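# Place orange-labelled carton on raised block within tape

## Task

Set the carton bearing the orange label onto the raised block so that no part of it extends beyond the blue tape outline. It must stay there by itself, with nothing from the robot holding it, and at the end the suction must be released and the tool moved away from it.

## Robot and tools

ROBOT. Two arms, left_arm and right_arm, each a six-joint Doosan M1013 with a vacuum cup and no fingers. The base of left_arm is at (+0.078, +0.659, 0) m and that of right_arm at (+0.050, -0.481, 0) m, both turned only slightly about z. The names are labels, not image sides. Joints from base outward: waist, shoulder, elbow (range -2.792 to 2.792 rad), forearm roll, wrist pitch, wrist roll (others -6.283 to 6.283 rad). Load limits in N m: waist 299, shoulder 299, elbow 140, the three wrist joints 39.6 each.

FRAME. All poses use one scene frame: origin on the table surface midway between the arms, +z up, +x pointing away from the bases over the table, +y toward left_arm. The controlled point of each arm is the cup point, the middle of the suction cup rim; the cup opens along that point's own +z axis, so pointing it down at the table means its +z aims toward world -z. About 4 cm behind the rim the tool body and wrist camera spread up to roughly 9 cm sideways, so leave room for them. Reported cup positions can be somewhat off, more so when an arm is stretched far.

ROW FORMAT. Every motion command is a row of 16 numbers covering both arms even when only one moves: left_arm x, y, z, qw, qx, qy, qz, suction, then right_arm x, y, z, qw, qx, qy, qz, suction. x, y, z are an absolute place for the cup point in metres in the scene frame; the quaternion is an absolute orientation, w first. Suction above 0.01 means on, 0.01 or below means off; the setting persists, and a 0 you send is obeyed, so for an arm you want unchanged repeat its previous suction value and its last reported full pose.

execute_actions(actions): a list of up to 15 actions, run in sequence. Each action is a list of up to 15 rows; each row lasts one control step of 1/30 s, and a shorter list repeats its final row until 15 steps (0.5 s) have passed. An empty list only returns the current state and images. A target more than 0.6 m away from the cup point, measured along any of its current axes, is rejected for both arms; a malformed action, or a first action failing that test against the latest reported state, rejects the whole call with no motion. At each step the commanded pose is trimmed to within 70 mm and 16 degrees of the measured pose, with position favoured over orientation, so distant targets take several actions and must be re-sent. To hold an orientation, keep sending the same quaternion rather than copying a drifted reported one.

move(target, speed, blocking): target is one 16-number row as above (absolute poses). Both cup points travel in straight lines and finish together, taking 0.5 to 10 s; anything longer is cut at 10 s short of the goal. speed is the top path speed in m/s, 0.002 to 0.5, default 0.25; rotation is capped at twice that in rad/s. Paths ignore obstacles and the other arm, and a cup point may lag, wander or overshoot the set speed, mostly near full extension. Suction values in the row take effect at the start. With blocking=false you get a result after 0.5 s while motion continues; call wait or stop before any new move or execute_actions. The result adds a move: line with the ending (done, off_target, moving, held, fault) and limits (paced = the sent pose was clipped; held = a check blocked some steps, after which the arm may surge), plus each cup point's distance to its target.

wait(seconds): 0 to 10; lets time pass with the last commands held and returns early if a running move ends. stop(): brakes a running move; faster motion needs more braking distance. zoom_image(camera, region): camera is cam_head_left or cam_head_right; region is [x0, y0, x1, y1] in pixels of that camera's 896x504 image, at most 504 by 504. read_manual(section): only "licences", no motion. finished_scene(scene): the current scene's number; it ends the scene irreversibly and reports success, so call it only once the carton rests correctly on its own.

CAMERAS. Both head cameras sit behind the table near x = -0.94, z = 0.94, looking forward and down; calibration (intrinsics, distortion, T_world_to_cam) is supplied and may be a few degrees and millimetres off.

RESULTS. Each result shows each arm's cup point position, quaternion and velocities, a Hand target line (the pose the controller is currently driving toward), suction_measured (near 0 with no seal, about 0.83 or more when airtight, lower with leaks), part_present (becomes 1 at 0.50, drops to 0 below 0.45), a Flange force estimate (noisy, includes held weight, "no reading" near singular poses), and possible pose unreachable, MOTOR HOT or OVER-TEMPERATURE FAULT lines.

GRIPPING. Turn suction on and press the 36 mm rim flat onto a smooth face of the carton so it seals all round, away from edges, seams or holes. Under vacuum the cup shortens, so the carton sits up to about 12 mm nearer the tool than the cup point suggests. To release, set the carton down so it is supported, switch suction off, then lift more than 15 mm. If the cup seals to the table, switch suction off to free it.

CAUTIONS. The arms are stiff: aiming even slightly past a firm contact, or touching fast, can trigger a torque fault or a 144 N force fault, freezing that arm for 10 s and discarding the rest of the call. Approach surfaces slowly and aim just at the contact. Keep the arms from colliding with each other. Do not drop, slam or knock anything, and never let an object leave the table. Loose objects may occasionally be nudged by an outside push, so check the final placement in the images.

Each tool is called after "Emit:" as name([rows], argument=value, ...), one row to a line, values as JSON.

## Session

Emit:
execute_actions(actions=[])

Scene clock: 0.00 s.
left_arm: end_effector_position=(+0.7281, +0.6486, +0.3600) suction_measured=0.01 part_present=0 end_effector_quat_wxyz=(-0.001, -0.252, +0.968, -0.001) end_effector_velocity=(+0.001, -0.001, -0.001) end_effector_angular_velocity=(-0.000, +0.001, -0.001) | right_arm: end_effector_position=(+0.6893, -0.5933, +0.3616) suction_measured=0.00 part_present=0 end_effector_quat_wxyz=(-0.001, +0.341, +0.940, -0.000) end_effector_velocity=(+0.001, -0.000, -0.001) end_effector_angular_velocity=(+0.001, +0.001, -0.001)
Joint positions: left_arm=[-0.052  0.168  1.622 -0.002  1.353 -0.578] | right_arm=[-0.051  0.166  1.621 -0.     1.356  0.47 ]
Joint velocities: left_arm=[-0.001  0.002 -0.    -0.     0.    -0.   ] | right_arm=[-0.     0.003 -0.002  0.001  0.     0.   ]
Flange force (N, the push that the arm receives, along the end effector's own x y z axes): no reading
Hand target (left_arm): +0.728, +0.649, +0.360; -0.001, -0.252, +0.968, -0.001
Hand target (right_arm): +0.689, -0.593, +0.362; -0.001, +0.341, +0.940, -0.000

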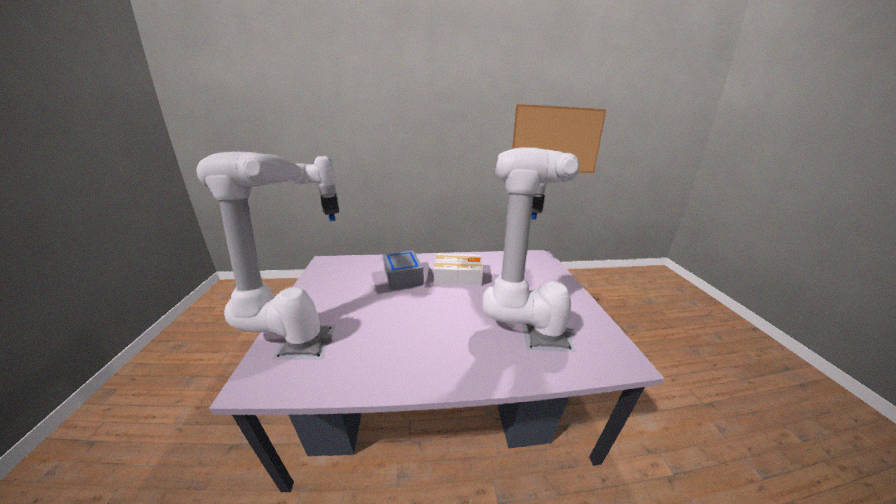

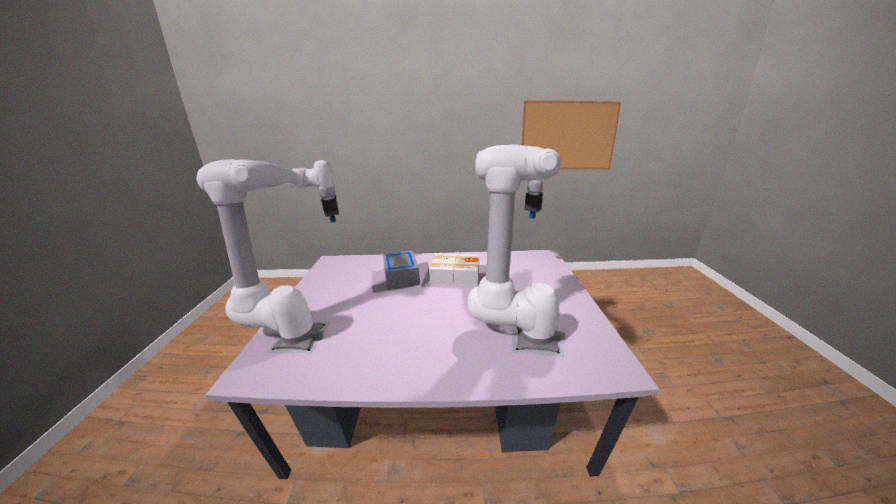

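Emit:
zoom_image(camera="cam_head_left", region=[370, 240, 500, 300])

Emit:
zoom_image(camera="cam_head_right", region=[370, 240, 500, 300])

Region (370, 240, 500, 300) of cam_head_left's 896x504 image, scaled by 3.877, with more detail than that image has; it fills the top 233 rows of this view, and the rest is white.

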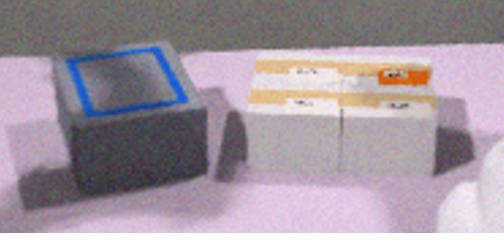

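Region (370, 240, 500, 300) of cam_head_right's 896x504 image, scaled by 3.877, with more detail than that image has; it fills the top 233 rows of this view, and the rest is white.

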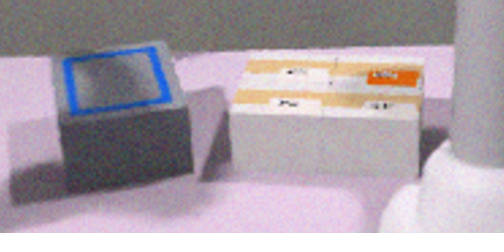

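Emit:
zoom_image(camera="cam_head_left", region=[425, 248, 490, 290])

Emit:
zoom_image(camera="cam_head_right", region=[425, 248, 490, 290])

Emit:
zoom_image(camera="cam_head_left", region=[375, 245, 430, 295])

Emit:
zoom_image(camera="cam_head_right", region=[375, 245, 430, 295])

Region (425, 248, 490, 290) of cam_head_left's 896x504 image, scaled by 7.754, with more detail than that image has; it fills the top 326 rows of this view, and the rest is white.

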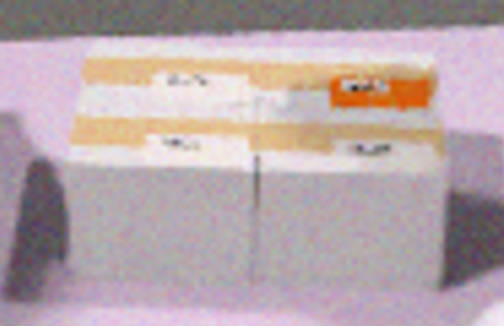

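Region (425, 248, 490, 290) of cam_head_right's 896x504 image, scaled by 7.754, with more detail than that image has; it fills the top 326 rows of this view, and the rest is white.

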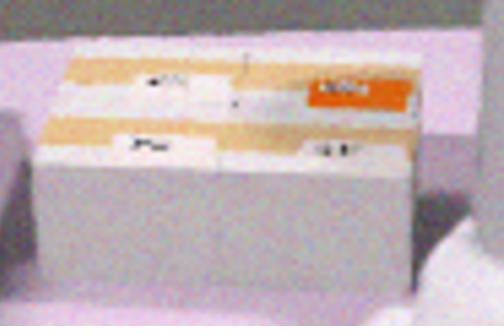

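Region (375, 245, 430, 295) of cam_head_left's 896x504 image, scaled by 9.164, with more detail than that image has; it fills the top 458 rows of this view, and the rest is white.

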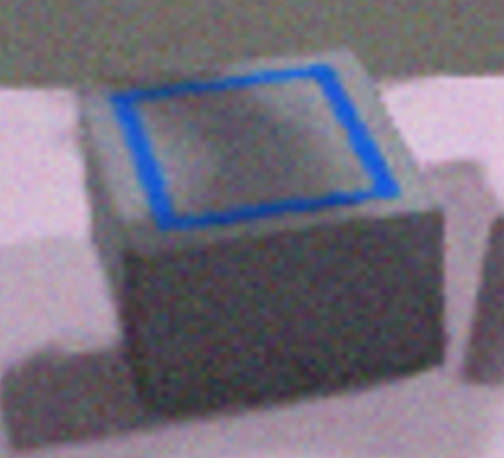

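Region (375, 245, 430, 295) of cam_head_right's 896x504 image, scaled by 9.164, with more detail than that image has; it fills the top 458 rows of this view, and the rest is white.

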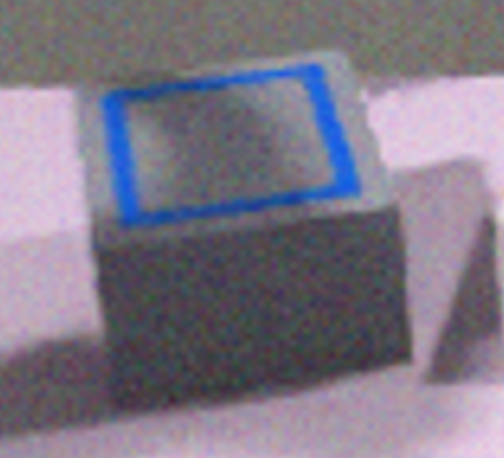

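Emit:
zoom_image(camera="cam_head_left", region=[310, 190, 350, 230])

Emit:
zoom_image(camera="cam_head_left", region=[515, 190, 555, 230])

Emit:
zoom_image(camera="cam_head_right", region=[310, 190, 350, 230])

Emit:
zoom_image(camera="cam_head_right", region=[515, 190, 555, 230])

Region (310, 190, 350, 230) of cam_head_left's 896x504 image, scaled by 12.600, with more detail than that image has.

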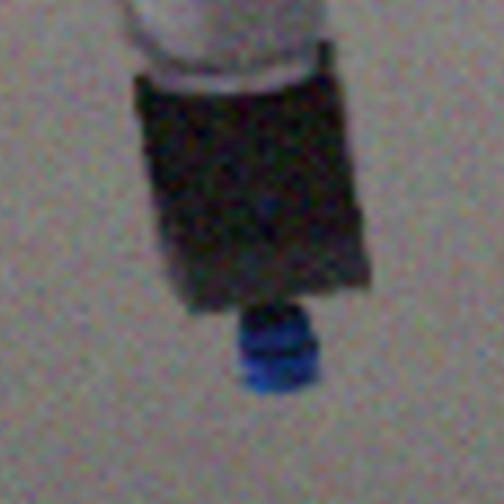

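Region (515, 190, 555, 230) of cam_head_left's 896x504 image, scaled by 12.600, with more detail than that image has.

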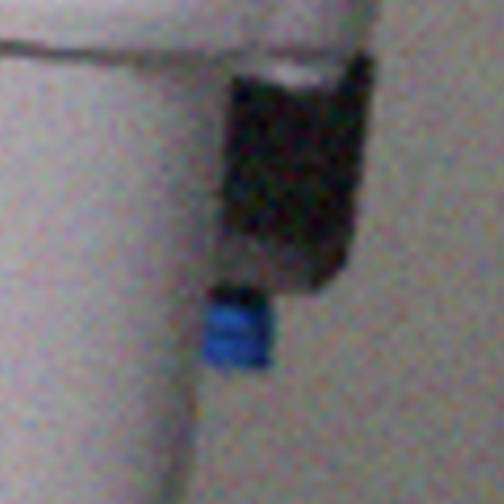

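Region (310, 190, 350, 230) of cam_head_right's 896x504 image, scaled by 12.600, with more detail than that image has.

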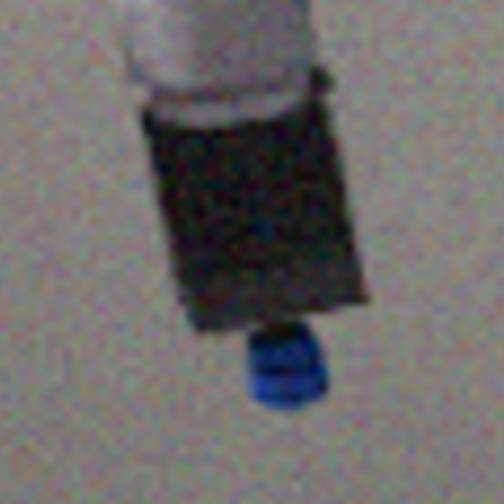

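Region (515, 190, 555, 230) of cam_head_right's 896x504 image, scaled by 12.600, with more detail than that image has.

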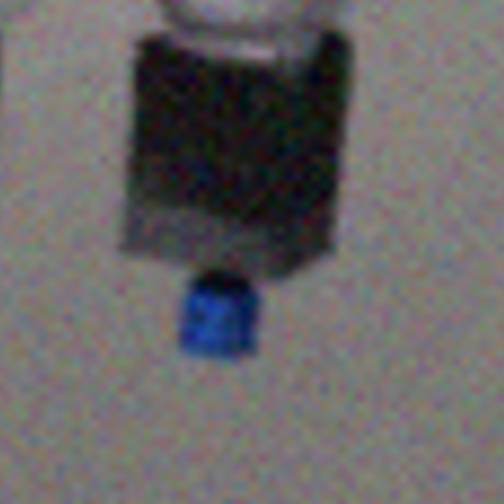

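Emit:
move(target=[0.7281,0.6486,0.36,-0.001,-0.252,0.968,-0.001,0, 0.672,-0.195,0.135,0,0.341,0.940,0,0], speed=0.4)

Emit:
zoom_image(camera="cam_head_left", region=[425, 228, 490, 290])

Emit:
zoom_image(camera="cam_head_right", region=[425, 228, 490, 290])

Scene clock: 46.33 s.
left_arm: end_effector_position=(+0.7281, +0.6486, +0.3600) suction_measured=0.01 part_present=0 end_effector_quat_wxyz=(-0.001, -0.252, +0.968, -0.001) end_effector_velocity=(-0.000, +0.000, +0.001) end_effector_angular_velocity=(-0.000, -0.002, +0.001) | right_arm: end_effector_position=(+0.6714, -0.1957, +0.1352) suction_measured=0.00 part_present=0 end_effector_quat_wxyz=(+0.000, +0.341, +0.940, -0.000) end_effector_velocity=(-0.001, +0.001, -0.000) end_effector_angular_velocity=(-0.001, +0.001, +0.002)
Joint positions: left_arm=[-0.052  0.169  1.622 -0.003  1.353 -0.577] | right_arm=[ 0.556  0.364  1.804 -0.001  0.973  1.077]
Joint velocities: left_arm=[ 0.    -0.002 -0.001 -0.     0.001 -0.001] | right_arm=[ 0.002 -0.001  0.001 -0.     0.     0.   ]
Flange force (N, the push that the arm receives, along the end effector's own x y z axes): left_arm=[5.3 8.1 1.5] | right_arm=[-2.7 3.3 4.5]
Hand target (left_arm): +0.728, +0.649, +0.360; -0.001, -0.252, +0.968, -0.001
Hand target (right_arm): +0.671, -0.196, +0.135; +0.000, +0.341, +0.940, -0.000
Off the commanded pose (left_arm): 0.000 m, 0 deg.
Off the commanded pose (right_arm): 0.001 m, 0 deg.
move: done

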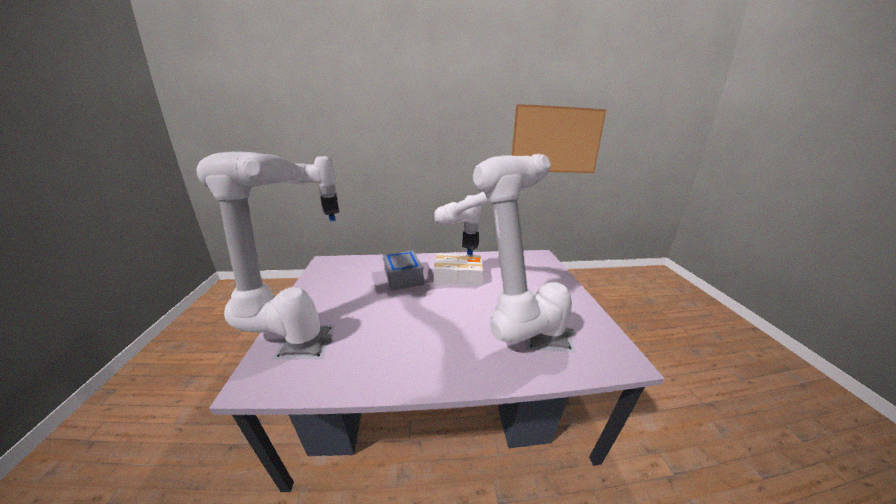

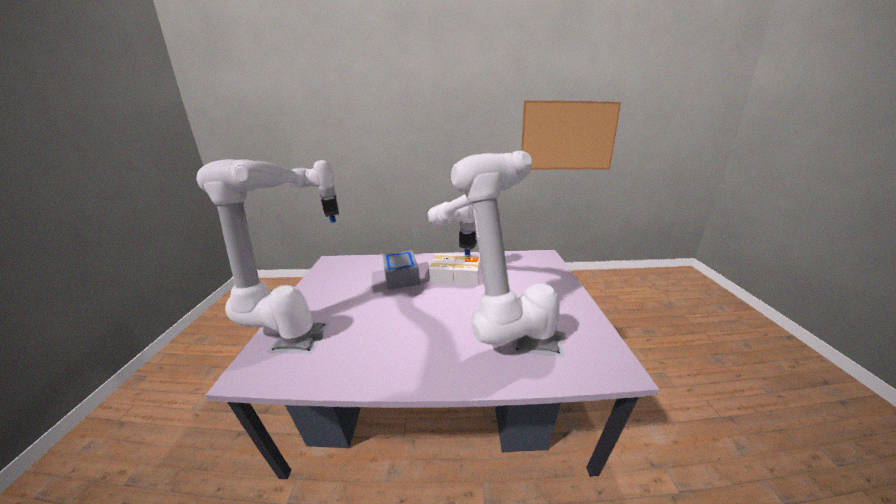

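Region (425, 228, 490, 290) of cam_head_left's 896x504 image, scaled by 7.754, with more detail than that image has; it fills the top 481 rows of this view, and the rest is white.

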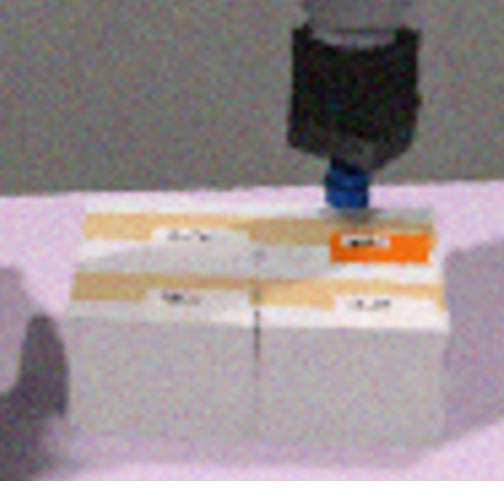

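Region (425, 228, 490, 290) of cam_head_right's 896x504 image, scaled by 7.754, with more detail than that image has; it fills the top 481 rows of this view, and the rest is white.

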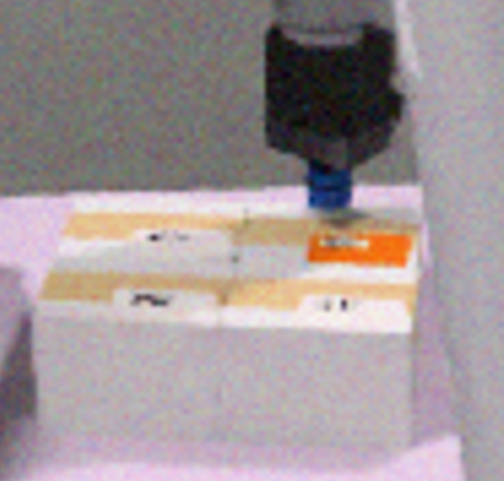

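Emit:
move(target=[0.7281,0.6486,0.36,-0.001,-0.252,0.968,-0.001,0, 0.672,-0.195,0.100,0,0.341,0.940,0,1], speed=0.06)

Emit:
zoom_image(camera="cam_head_left", region=[425, 228, 490, 290])

Emit:
zoom_image(camera="cam_head_right", region=[425, 228, 490, 290])

Scene clock: 49.60 s.
left_arm: end_effector_position=(+0.7281, +0.6486, +0.3600) suction_measured=0.01 part_present=0 end_effector_quat_wxyz=(-0.001, -0.252, +0.968, -0.001) end_effector_velocity=(+0.000, -0.000, -0.000) end_effector_angular_velocity=(-0.000, +0.001, +0.000) | right_arm: end_effector_position=(+0.6720, -0.1950, +0.1000) suction_measured=0.86 part_present=1 end_effector_quat_wxyz=(-0.000, +0.341, +0.940, -0.000) end_effector_velocity=(+0.000, -0.000, +0.001) end_effector_angular_velocity=(+0.001, -0.001, -0.001)
Joint positions: left_arm=[-0.052  0.169  1.622 -0.003  1.353 -0.577] | right_arm=[0.556 0.4   1.829 0.    0.913 1.077]
Joint velocities: left_arm=[-0.     0.001 -0.    -0.001  0.    -0.   ] | right_arm=[-0.    -0.001  0.     0.    -0.001  0.   ]
Flange force (N, the push that the arm receives, along the end effector's own x y z axes): left_arm=[6.4 10.1 3.1] | right_arm=[1.8 3.9 9.0]
Hand target (left_arm): +0.728, +0.649, +0.360; -0.001, -0.252, +0.968, -0.001
Hand target (right_arm): +0.672, -0.195, +0.100; -0.000, +0.341, +0.940, +0.000
Off the commanded pose (left_arm): 0.000 m, 0 deg.
Off the commanded pose (right_arm): 0.000 m, 0 deg.
move: done

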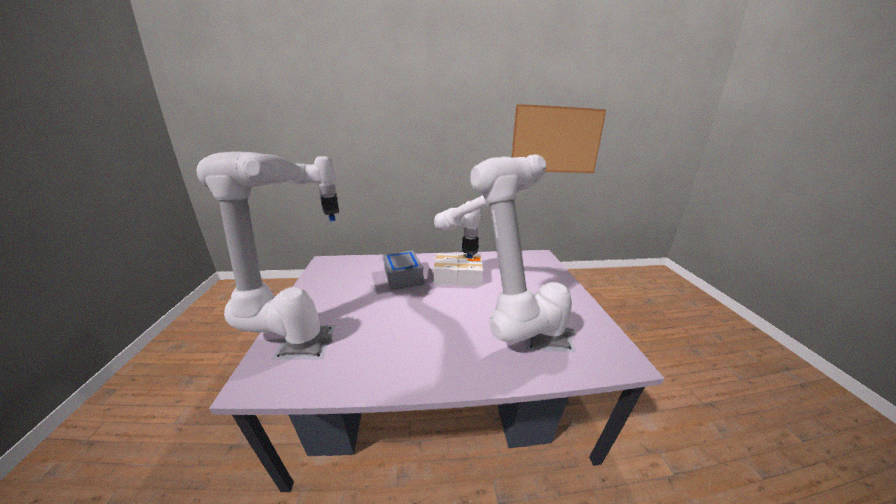

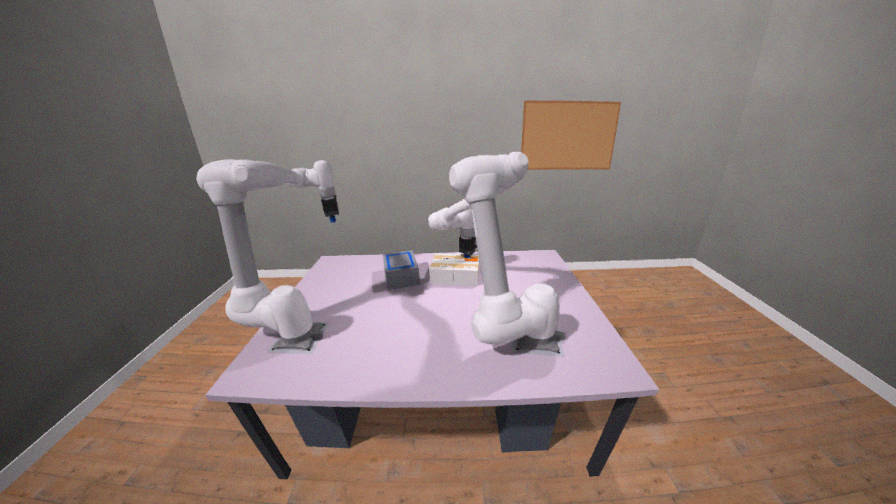

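Region (425, 228, 490, 290) of cam_head_left's 896x504 image, scaled by 7.754, with more detail than that image has; it fills the top 481 rows of this view, and the rest is white.

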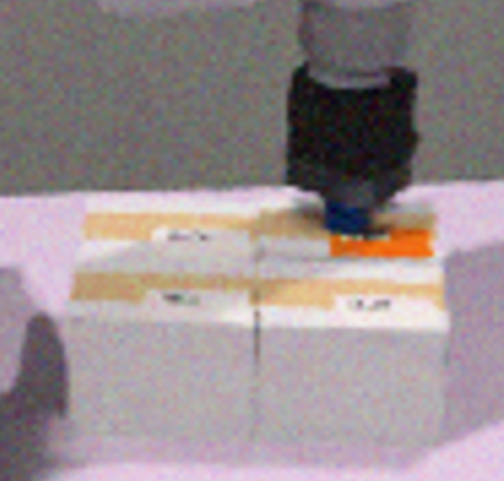

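Region (425, 228, 490, 290) of cam_head_right's 896x504 image, scaled by 7.754, with more detail than that image has; it fills the top 481 rows of this view, and the rest is white.

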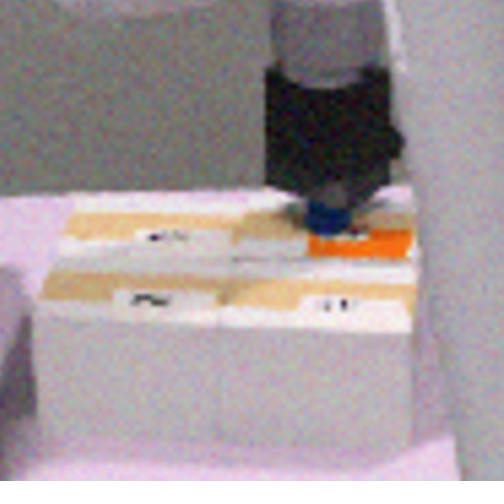

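Emit:
move(target=[0.7281,0.6486,0.36,-0.001,-0.252,0.968,-0.001,0, 0.674,-0.197,0.245,0,0.341,0.940,0,1], speed=0.2)

Emit:
move(target=[0.7281,0.6486,0.36,-0.001,-0.252,0.968,-0.001,0, 0.641,0.231,0.245,0,0.807,0.591,0,1], speed=0.35)

Emit:
zoom_image(camera="cam_head_left", region=[370, 220, 435, 295])

Emit:
zoom_image(camera="cam_head_right", region=[370, 220, 435, 295])

Scene clock: 54.50 s.
left_arm: end_effector_position=(+0.7281, +0.6486, +0.3600) suction_measured=0.01 part_present=0 end_effector_quat_wxyz=(-0.001, -0.252, +0.968, -0.001) end_effector_velocity=(+0.000, -0.001, +0.002) end_effector_angular_velocity=(-0.002, -0.003, -0.001) | right_arm: end_effector_position=(+0.6740, -0.1970, +0.2451) suction_measured=0.94 part_present=1 end_effector_quat_wxyz=(+0.000, +0.341, +0.940, +0.000) end_effector_velocity=(-0.000, +0.000, +0.000) end_effector_angular_velocity=(+0.000, -0.001, +0.001)
Joint positions: left_arm=[-0.052  0.169  1.622 -0.003  1.353 -0.577] | right_arm=[0.552 0.28  1.698 0.    1.164 1.073]
Joint velocities: left_arm=[-0.001 -0.001 -0.001 -0.002 -0.     0.   ] | right_arm=[ 0.001 -0.    -0.    -0.    -0.     0.   ]
Flange force (N, the push that the arm receives, along the end effector's own x y z axes): left_arm=[7.9 7.5 2.8] | right_arm=[-0.2 0.9 10.3]
Hand target (left_arm): +0.728, +0.649, +0.360; -0.001, -0.252, +0.968, -0.001
Hand target (right_arm): +0.674, -0.197, +0.245; +0.000, +0.341, +0.940, -0.000
Off the commanded pose (left_arm): 0.000 m, 0 deg.
Off the commanded pose (right_arm): 0.000 m, 0 deg.
move: done

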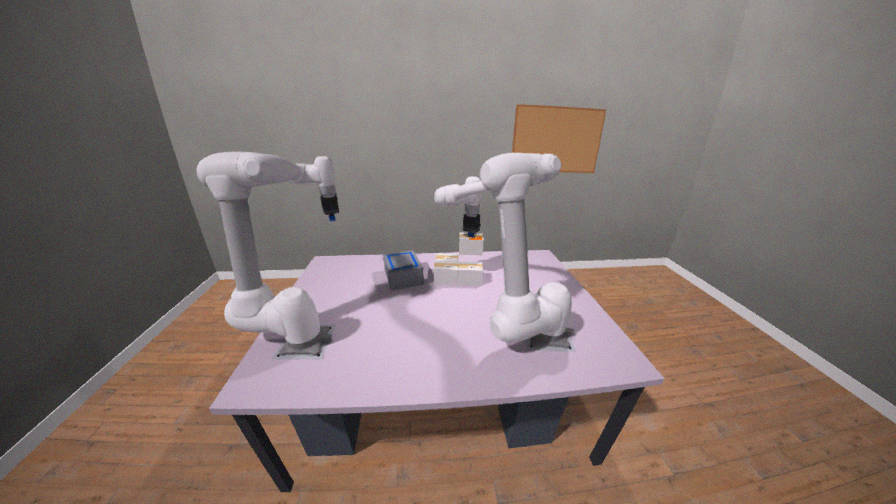

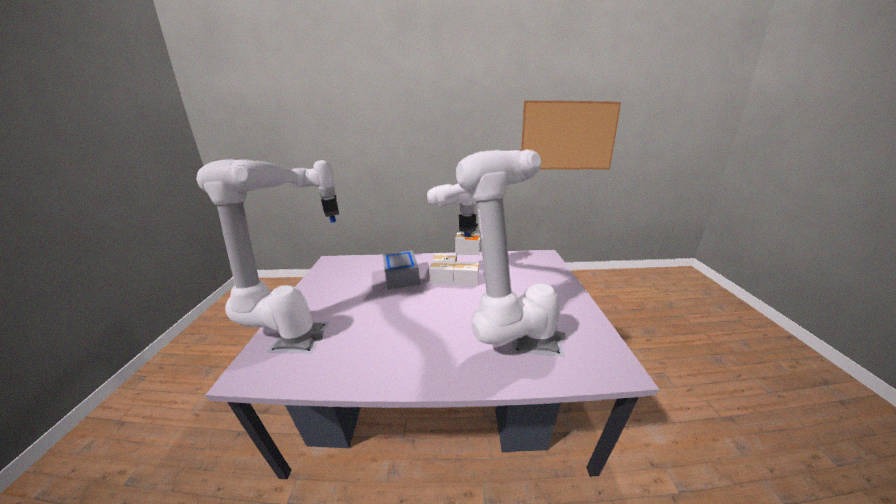

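Scene clock: 56.60 s.
left_arm: end_effector_position=(+0.7281, +0.6486, +0.3600) suction_measured=0.01 part_present=0 end_effector_quat_wxyz=(-0.001, -0.252, +0.968, -0.001) end_effector_velocity=(-0.000, -0.002, -0.000) end_effector_angular_velocity=(-0.001, +0.000, -0.002) | right_arm: end_effector_position=(+0.6407, +0.2306, +0.2452) suction_measured=0.94 part_present=1 end_effector_quat_wxyz=(+0.000, +0.807, +0.591, +0.000) end_effector_velocity=(+0.001, +0.001, +0.002) end_effector_angular_velocity=(+0.004, -0.002, -0.000)
Joint positions: left_arm=[-0.052  0.169  1.622 -0.003  1.353 -0.577] | right_arm=[ 1.016  0.655  1.127 -0.001  1.36   2.719]
Joint velocities: left_arm=[-0.002 -0.     0.001 -0.001 -0.    -0.   ] | right_arm=[ 0.    -0.    -0.003  0.001 -0.001  0.   ]
Flange force (N, the push that the arm receives, along the end effector's own x y z axes): left_arm=[6.1 8.3 3.2] | right_arm=[6.8 1.1 7.1]
Hand target (left_arm): +0.728, +0.649, +0.360; -0.001, -0.252, +0.968, -0.001
Hand target (right_arm): +0.641, +0.231, +0.245; +0.000, +0.807, +0.591, +0.000
Off the commanded pose (left_arm): 0.000 m, 0 deg.
Off the commanded pose (right_arm): 0.001 m, 0 deg.
move: done

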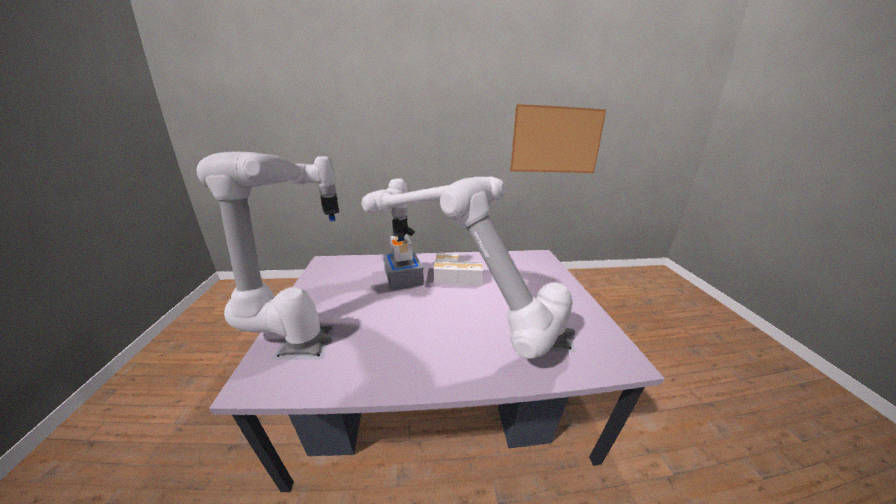

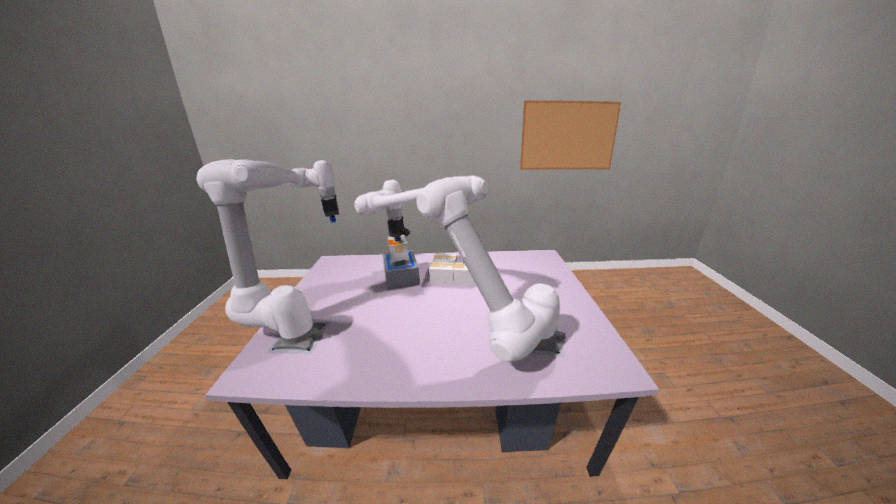

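Region (370, 220, 435, 295) of cam_head_left's 896x504 image, scaled by 6.720, with more detail than that image has; it fills the left 437 columns of this view, and the rest is white.

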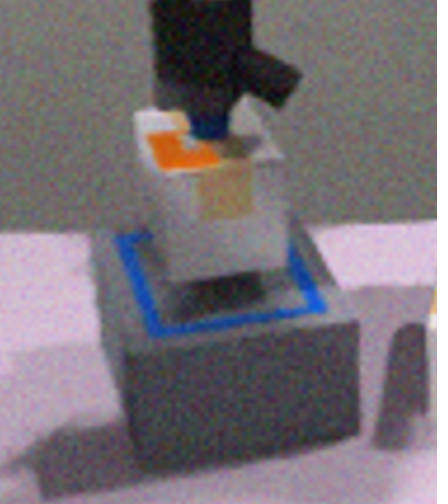

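Region (370, 220, 435, 295) of cam_head_right's 896x504 image, scaled by 6.720, with more detail than that image has; it fills the left 437 columns of this view, and the rest is white.

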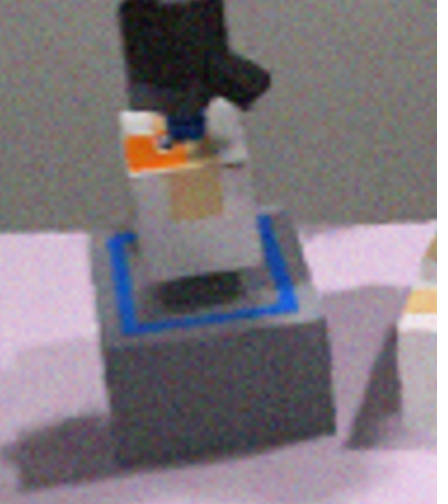

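Emit:
move(target=[0.7281,0.6486,0.36,-0.001,-0.252,0.968,-0.001,0, 0.641,0.231,0.217,0,0.807,0.591,0,1], speed=0.05)

Emit:
zoom_image(camera="cam_head_left", region=[380, 230, 430, 280])

Emit:
zoom_image(camera="cam_head_right", region=[380, 230, 430, 280])

Scene clock: 59.87 s.
left_arm: end_effector_position=(+0.7281, +0.6486, +0.3600) suction_measured=0.01 part_present=0 end_effector_quat_wxyz=(-0.001, -0.252, +0.968, -0.001) end_effector_velocity=(+0.000, -0.000, +0.002) end_effector_angular_velocity=(+0.000, -0.003, -0.001) | right_arm: end_effector_position=(+0.6410, +0.2310, +0.2169) suction_measured=0.94 part_present=1 end_effector_quat_wxyz=(-0.000, +0.807, +0.591, -0.000) end_effector_velocity=(+0.001, -0.001, +0.000) end_effector_angular_velocity=(-0.002, -0.000, -0.000)
Joint positions: left_arm=[-0.052  0.169  1.622 -0.003  1.353 -0.577] | right_arm=[1.016 0.667 1.158 0.    1.317 2.718]
Joint velocities: left_arm=[-0.001 -0.002 -0.002  0.    -0.     0.   ] | right_arm=[-0.001 -0.     0.    -0.001  0.001 -0.   ]
Flange force (N, the push that the arm receives, along the end effector's own x y z axes): left_arm=[10.5 7.7 4.1] | right_arm=[-2.5 -2.0 9.2]
Hand target (left_arm): +0.728, +0.649, +0.360; -0.001, -0.252, +0.968, -0.001
Hand target (right_arm): +0.641, +0.231, +0.217; -0.000, +0.807, +0.591, -0.000
Off the commanded pose (left_arm): 0.000 m, 0 deg.
Off the commanded pose (right_arm): 0.000 m, 0 deg.
move: done

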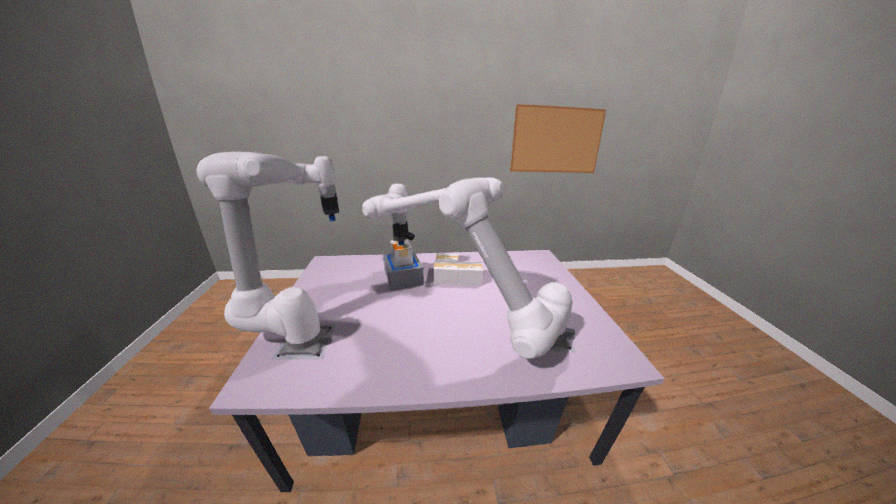

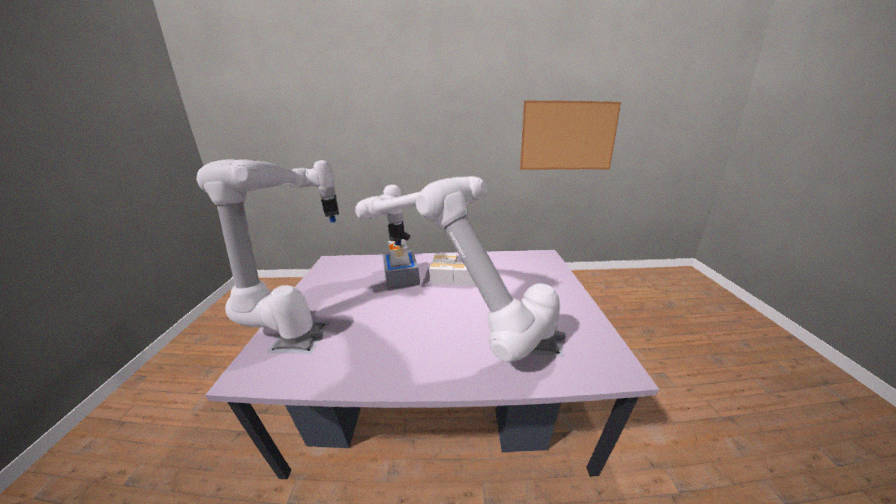

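Region (380, 230, 430, 280) of cam_head_left's 896x504 image, scaled by 10.080, with more detail than that image has.

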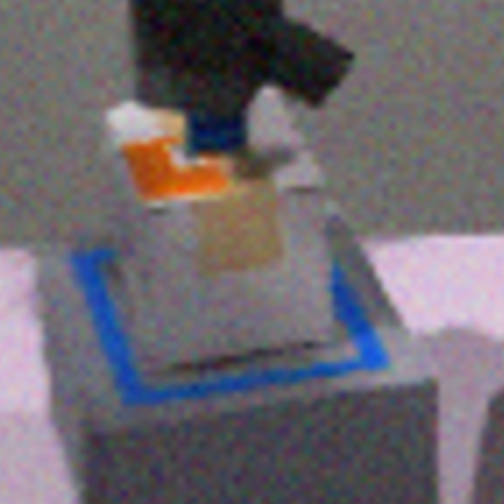

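Region (380, 230, 430, 280) of cam_head_right's 896x504 image, scaled by 10.080, with more detail than that image has.

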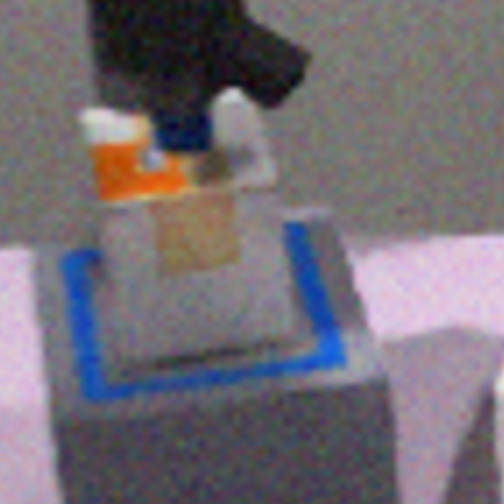

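Emit:
move(target=[0.7281,0.6486,0.36,-0.001,-0.252,0.968,-0.001,0, 0.641,0.231,0.2125,0,0.807,0.591,0,1], speed=0.02)

Emit:
zoom_image(camera="cam_head_left", region=[380, 230, 430, 280])

Emit:
zoom_image(camera="cam_head_right", region=[380, 230, 430, 280])

Scene clock: 62.73 s.
left_arm: end_effector_position=(+0.7281, +0.6486, +0.3600) suction_measured=0.01 part_present=0 end_effector_quat_wxyz=(-0.001, -0.252, +0.968, -0.001) end_effector_velocity=(+0.002, -0.002, +0.001) end_effector_angular_velocity=(-0.001, -0.002, -0.001) | right_arm: end_effector_position=(+0.6410, +0.2310, +0.2131) suction_measured=0.94 part_present=1 end_effector_quat_wxyz=(-0.000, +0.807, +0.591, +0.000) end_effector_velocity=(+0.001, -0.000, -0.003) end_effector_angular_velocity=(-0.002, +0.001, -0.001)
Joint positions: left_arm=[-0.052  0.169  1.622 -0.003  1.353 -0.577] | right_arm=[ 1.016  0.669  1.162 -0.     1.31   2.718]
Joint velocities: left_arm=[-0.002  0.001 -0.004 -0.001 -0.    -0.   ] | right_arm=[-0.001  0.003  0.001 -0.    -0.001  0.   ]
Flange force (N, the push that the arm receives, along the end effector's own x y z axes): left_arm=[6.9 6.6 2.5] | right_arm=[-11.5 -4.1 -72.6]
Hand target (left_arm): +0.728, +0.649, +0.360; -0.001, -0.252, +0.968, -0.001
Hand target (right_arm): +0.641, +0.231, +0.213; -0.000, +0.807, +0.591, +0.000
Off the commanded pose (left_arm): 0.000 m, 0 deg.
Off the commanded pose (right_arm): 0.001 m, 0 deg.
move: done

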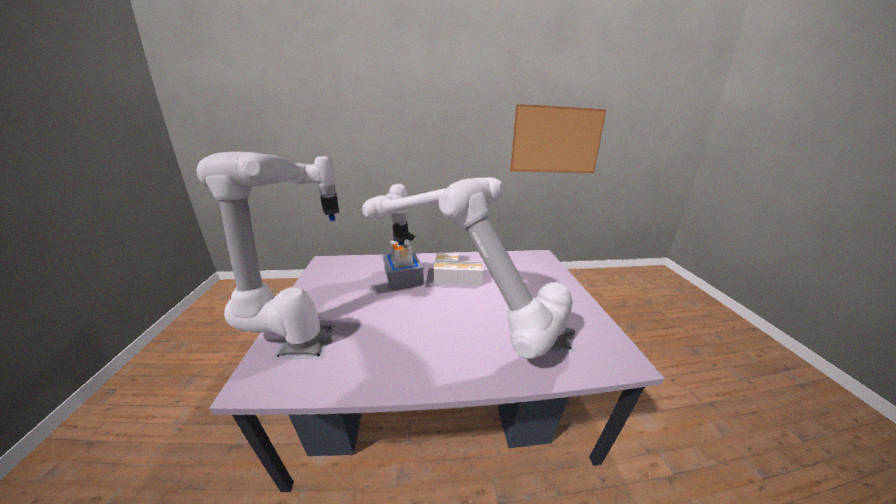

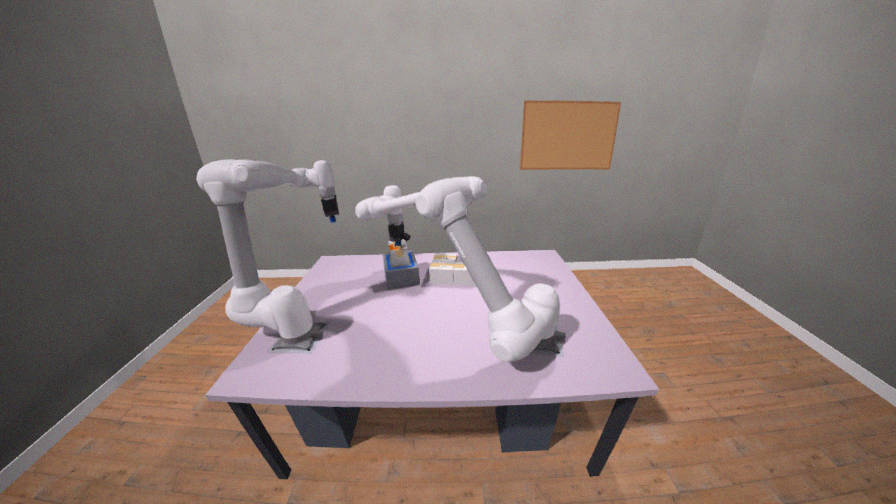

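Region (380, 230, 430, 280) of cam_head_left's 896x504 image, scaled by 10.080, with more detail than that image has.

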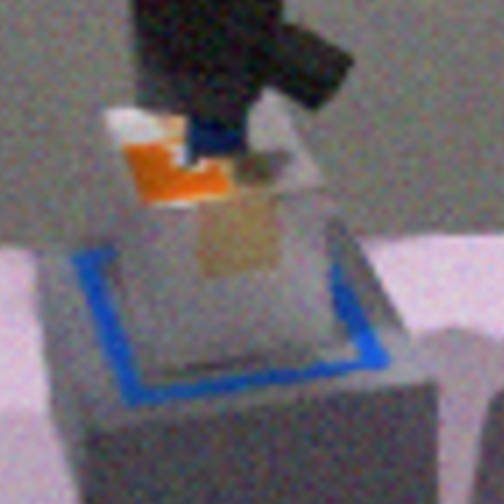

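Region (380, 230, 430, 280) of cam_head_right's 896x504 image, scaled by 10.080, with more detail than that image has.

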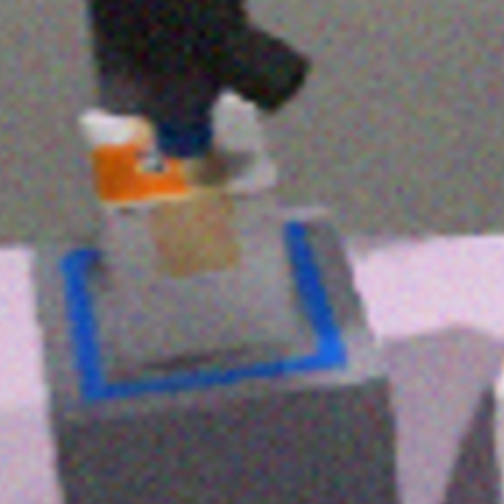

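Contact made. Releasing.

Emit:
execute_actions([
  [[0.7281,0.6486,0.36,-0.001,-0.252,0.968,-0.001,0, 0.641,0.231,0.2148,0,0.807,0.591,0,0]],
])

Scene clock: 64.40 s.
left_arm: end_effector_position=(+0.7281, +0.6486, +0.3600) suction_measured=0.01 part_present=0 end_effector_quat_wxyz=(-0.001, -0.252, +0.968, -0.001) end_effector_velocity=(+0.000, +0.000, +0.001) end_effector_angular_velocity=(+0.000, -0.002, -0.000) | right_arm: end_effector_position=(+0.6410, +0.2310, +0.2144) suction_measured=0.00 part_present=0 end_effector_quat_wxyz=(+0.000, +0.807, +0.591, -0.000) end_effector_velocity=(+0.001, -0.001, +0.001) end_effector_angular_velocity=(+0.000, -0.000, -0.002)
Joint positions: left_arm=[-0.052  0.169  1.622 -0.003  1.353 -0.577] | right_arm=[1.016 0.669 1.16  0.    1.313 2.718]
Joint velocities: left_arm=[-0.    -0.001 -0.     0.    -0.     0.   ] | right_arm=[-0.002 -0.001  0.     0.     0.    -0.   ]
Flange force (N, the push that the arm receives, along the end effector's own x y z axes): left_arm=[6.5 6.9 1.4] | right_arm=[-5.1 0.5 -30.2]
Hand target (left_arm): +0.728, +0.649, +0.360; -0.001, -0.252, +0.968, -0.001
Hand target (right_arm): +0.641, +0.231, +0.215; -0.000, +0.807, +0.591, -0.000
Off the commanded pose (left_arm): 0.000 m, 0 deg.
Off the commanded pose (right_arm): 0.000 m, 0 deg.

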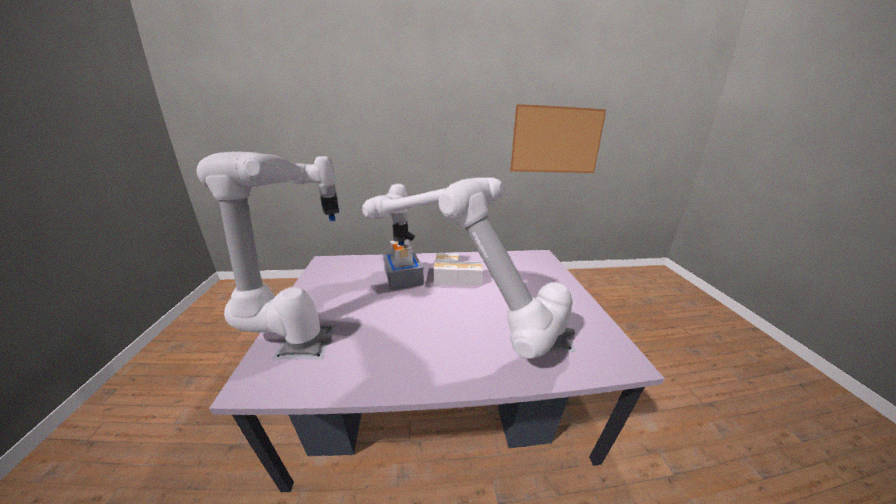

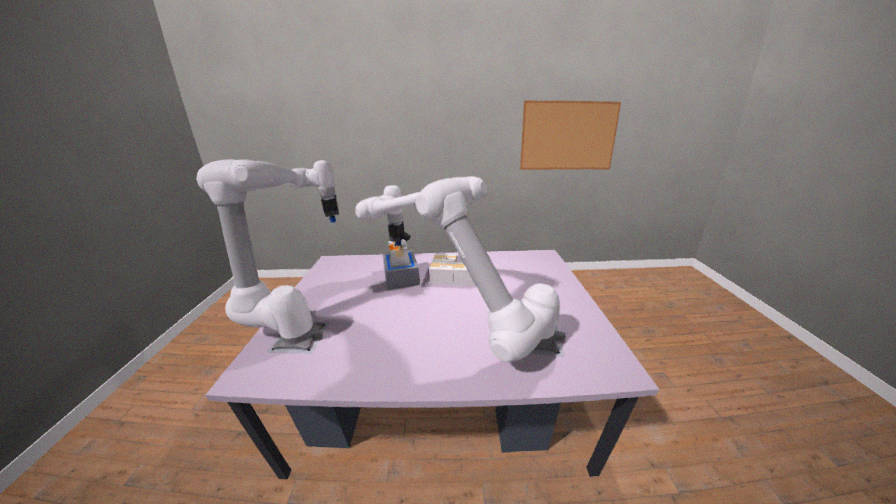

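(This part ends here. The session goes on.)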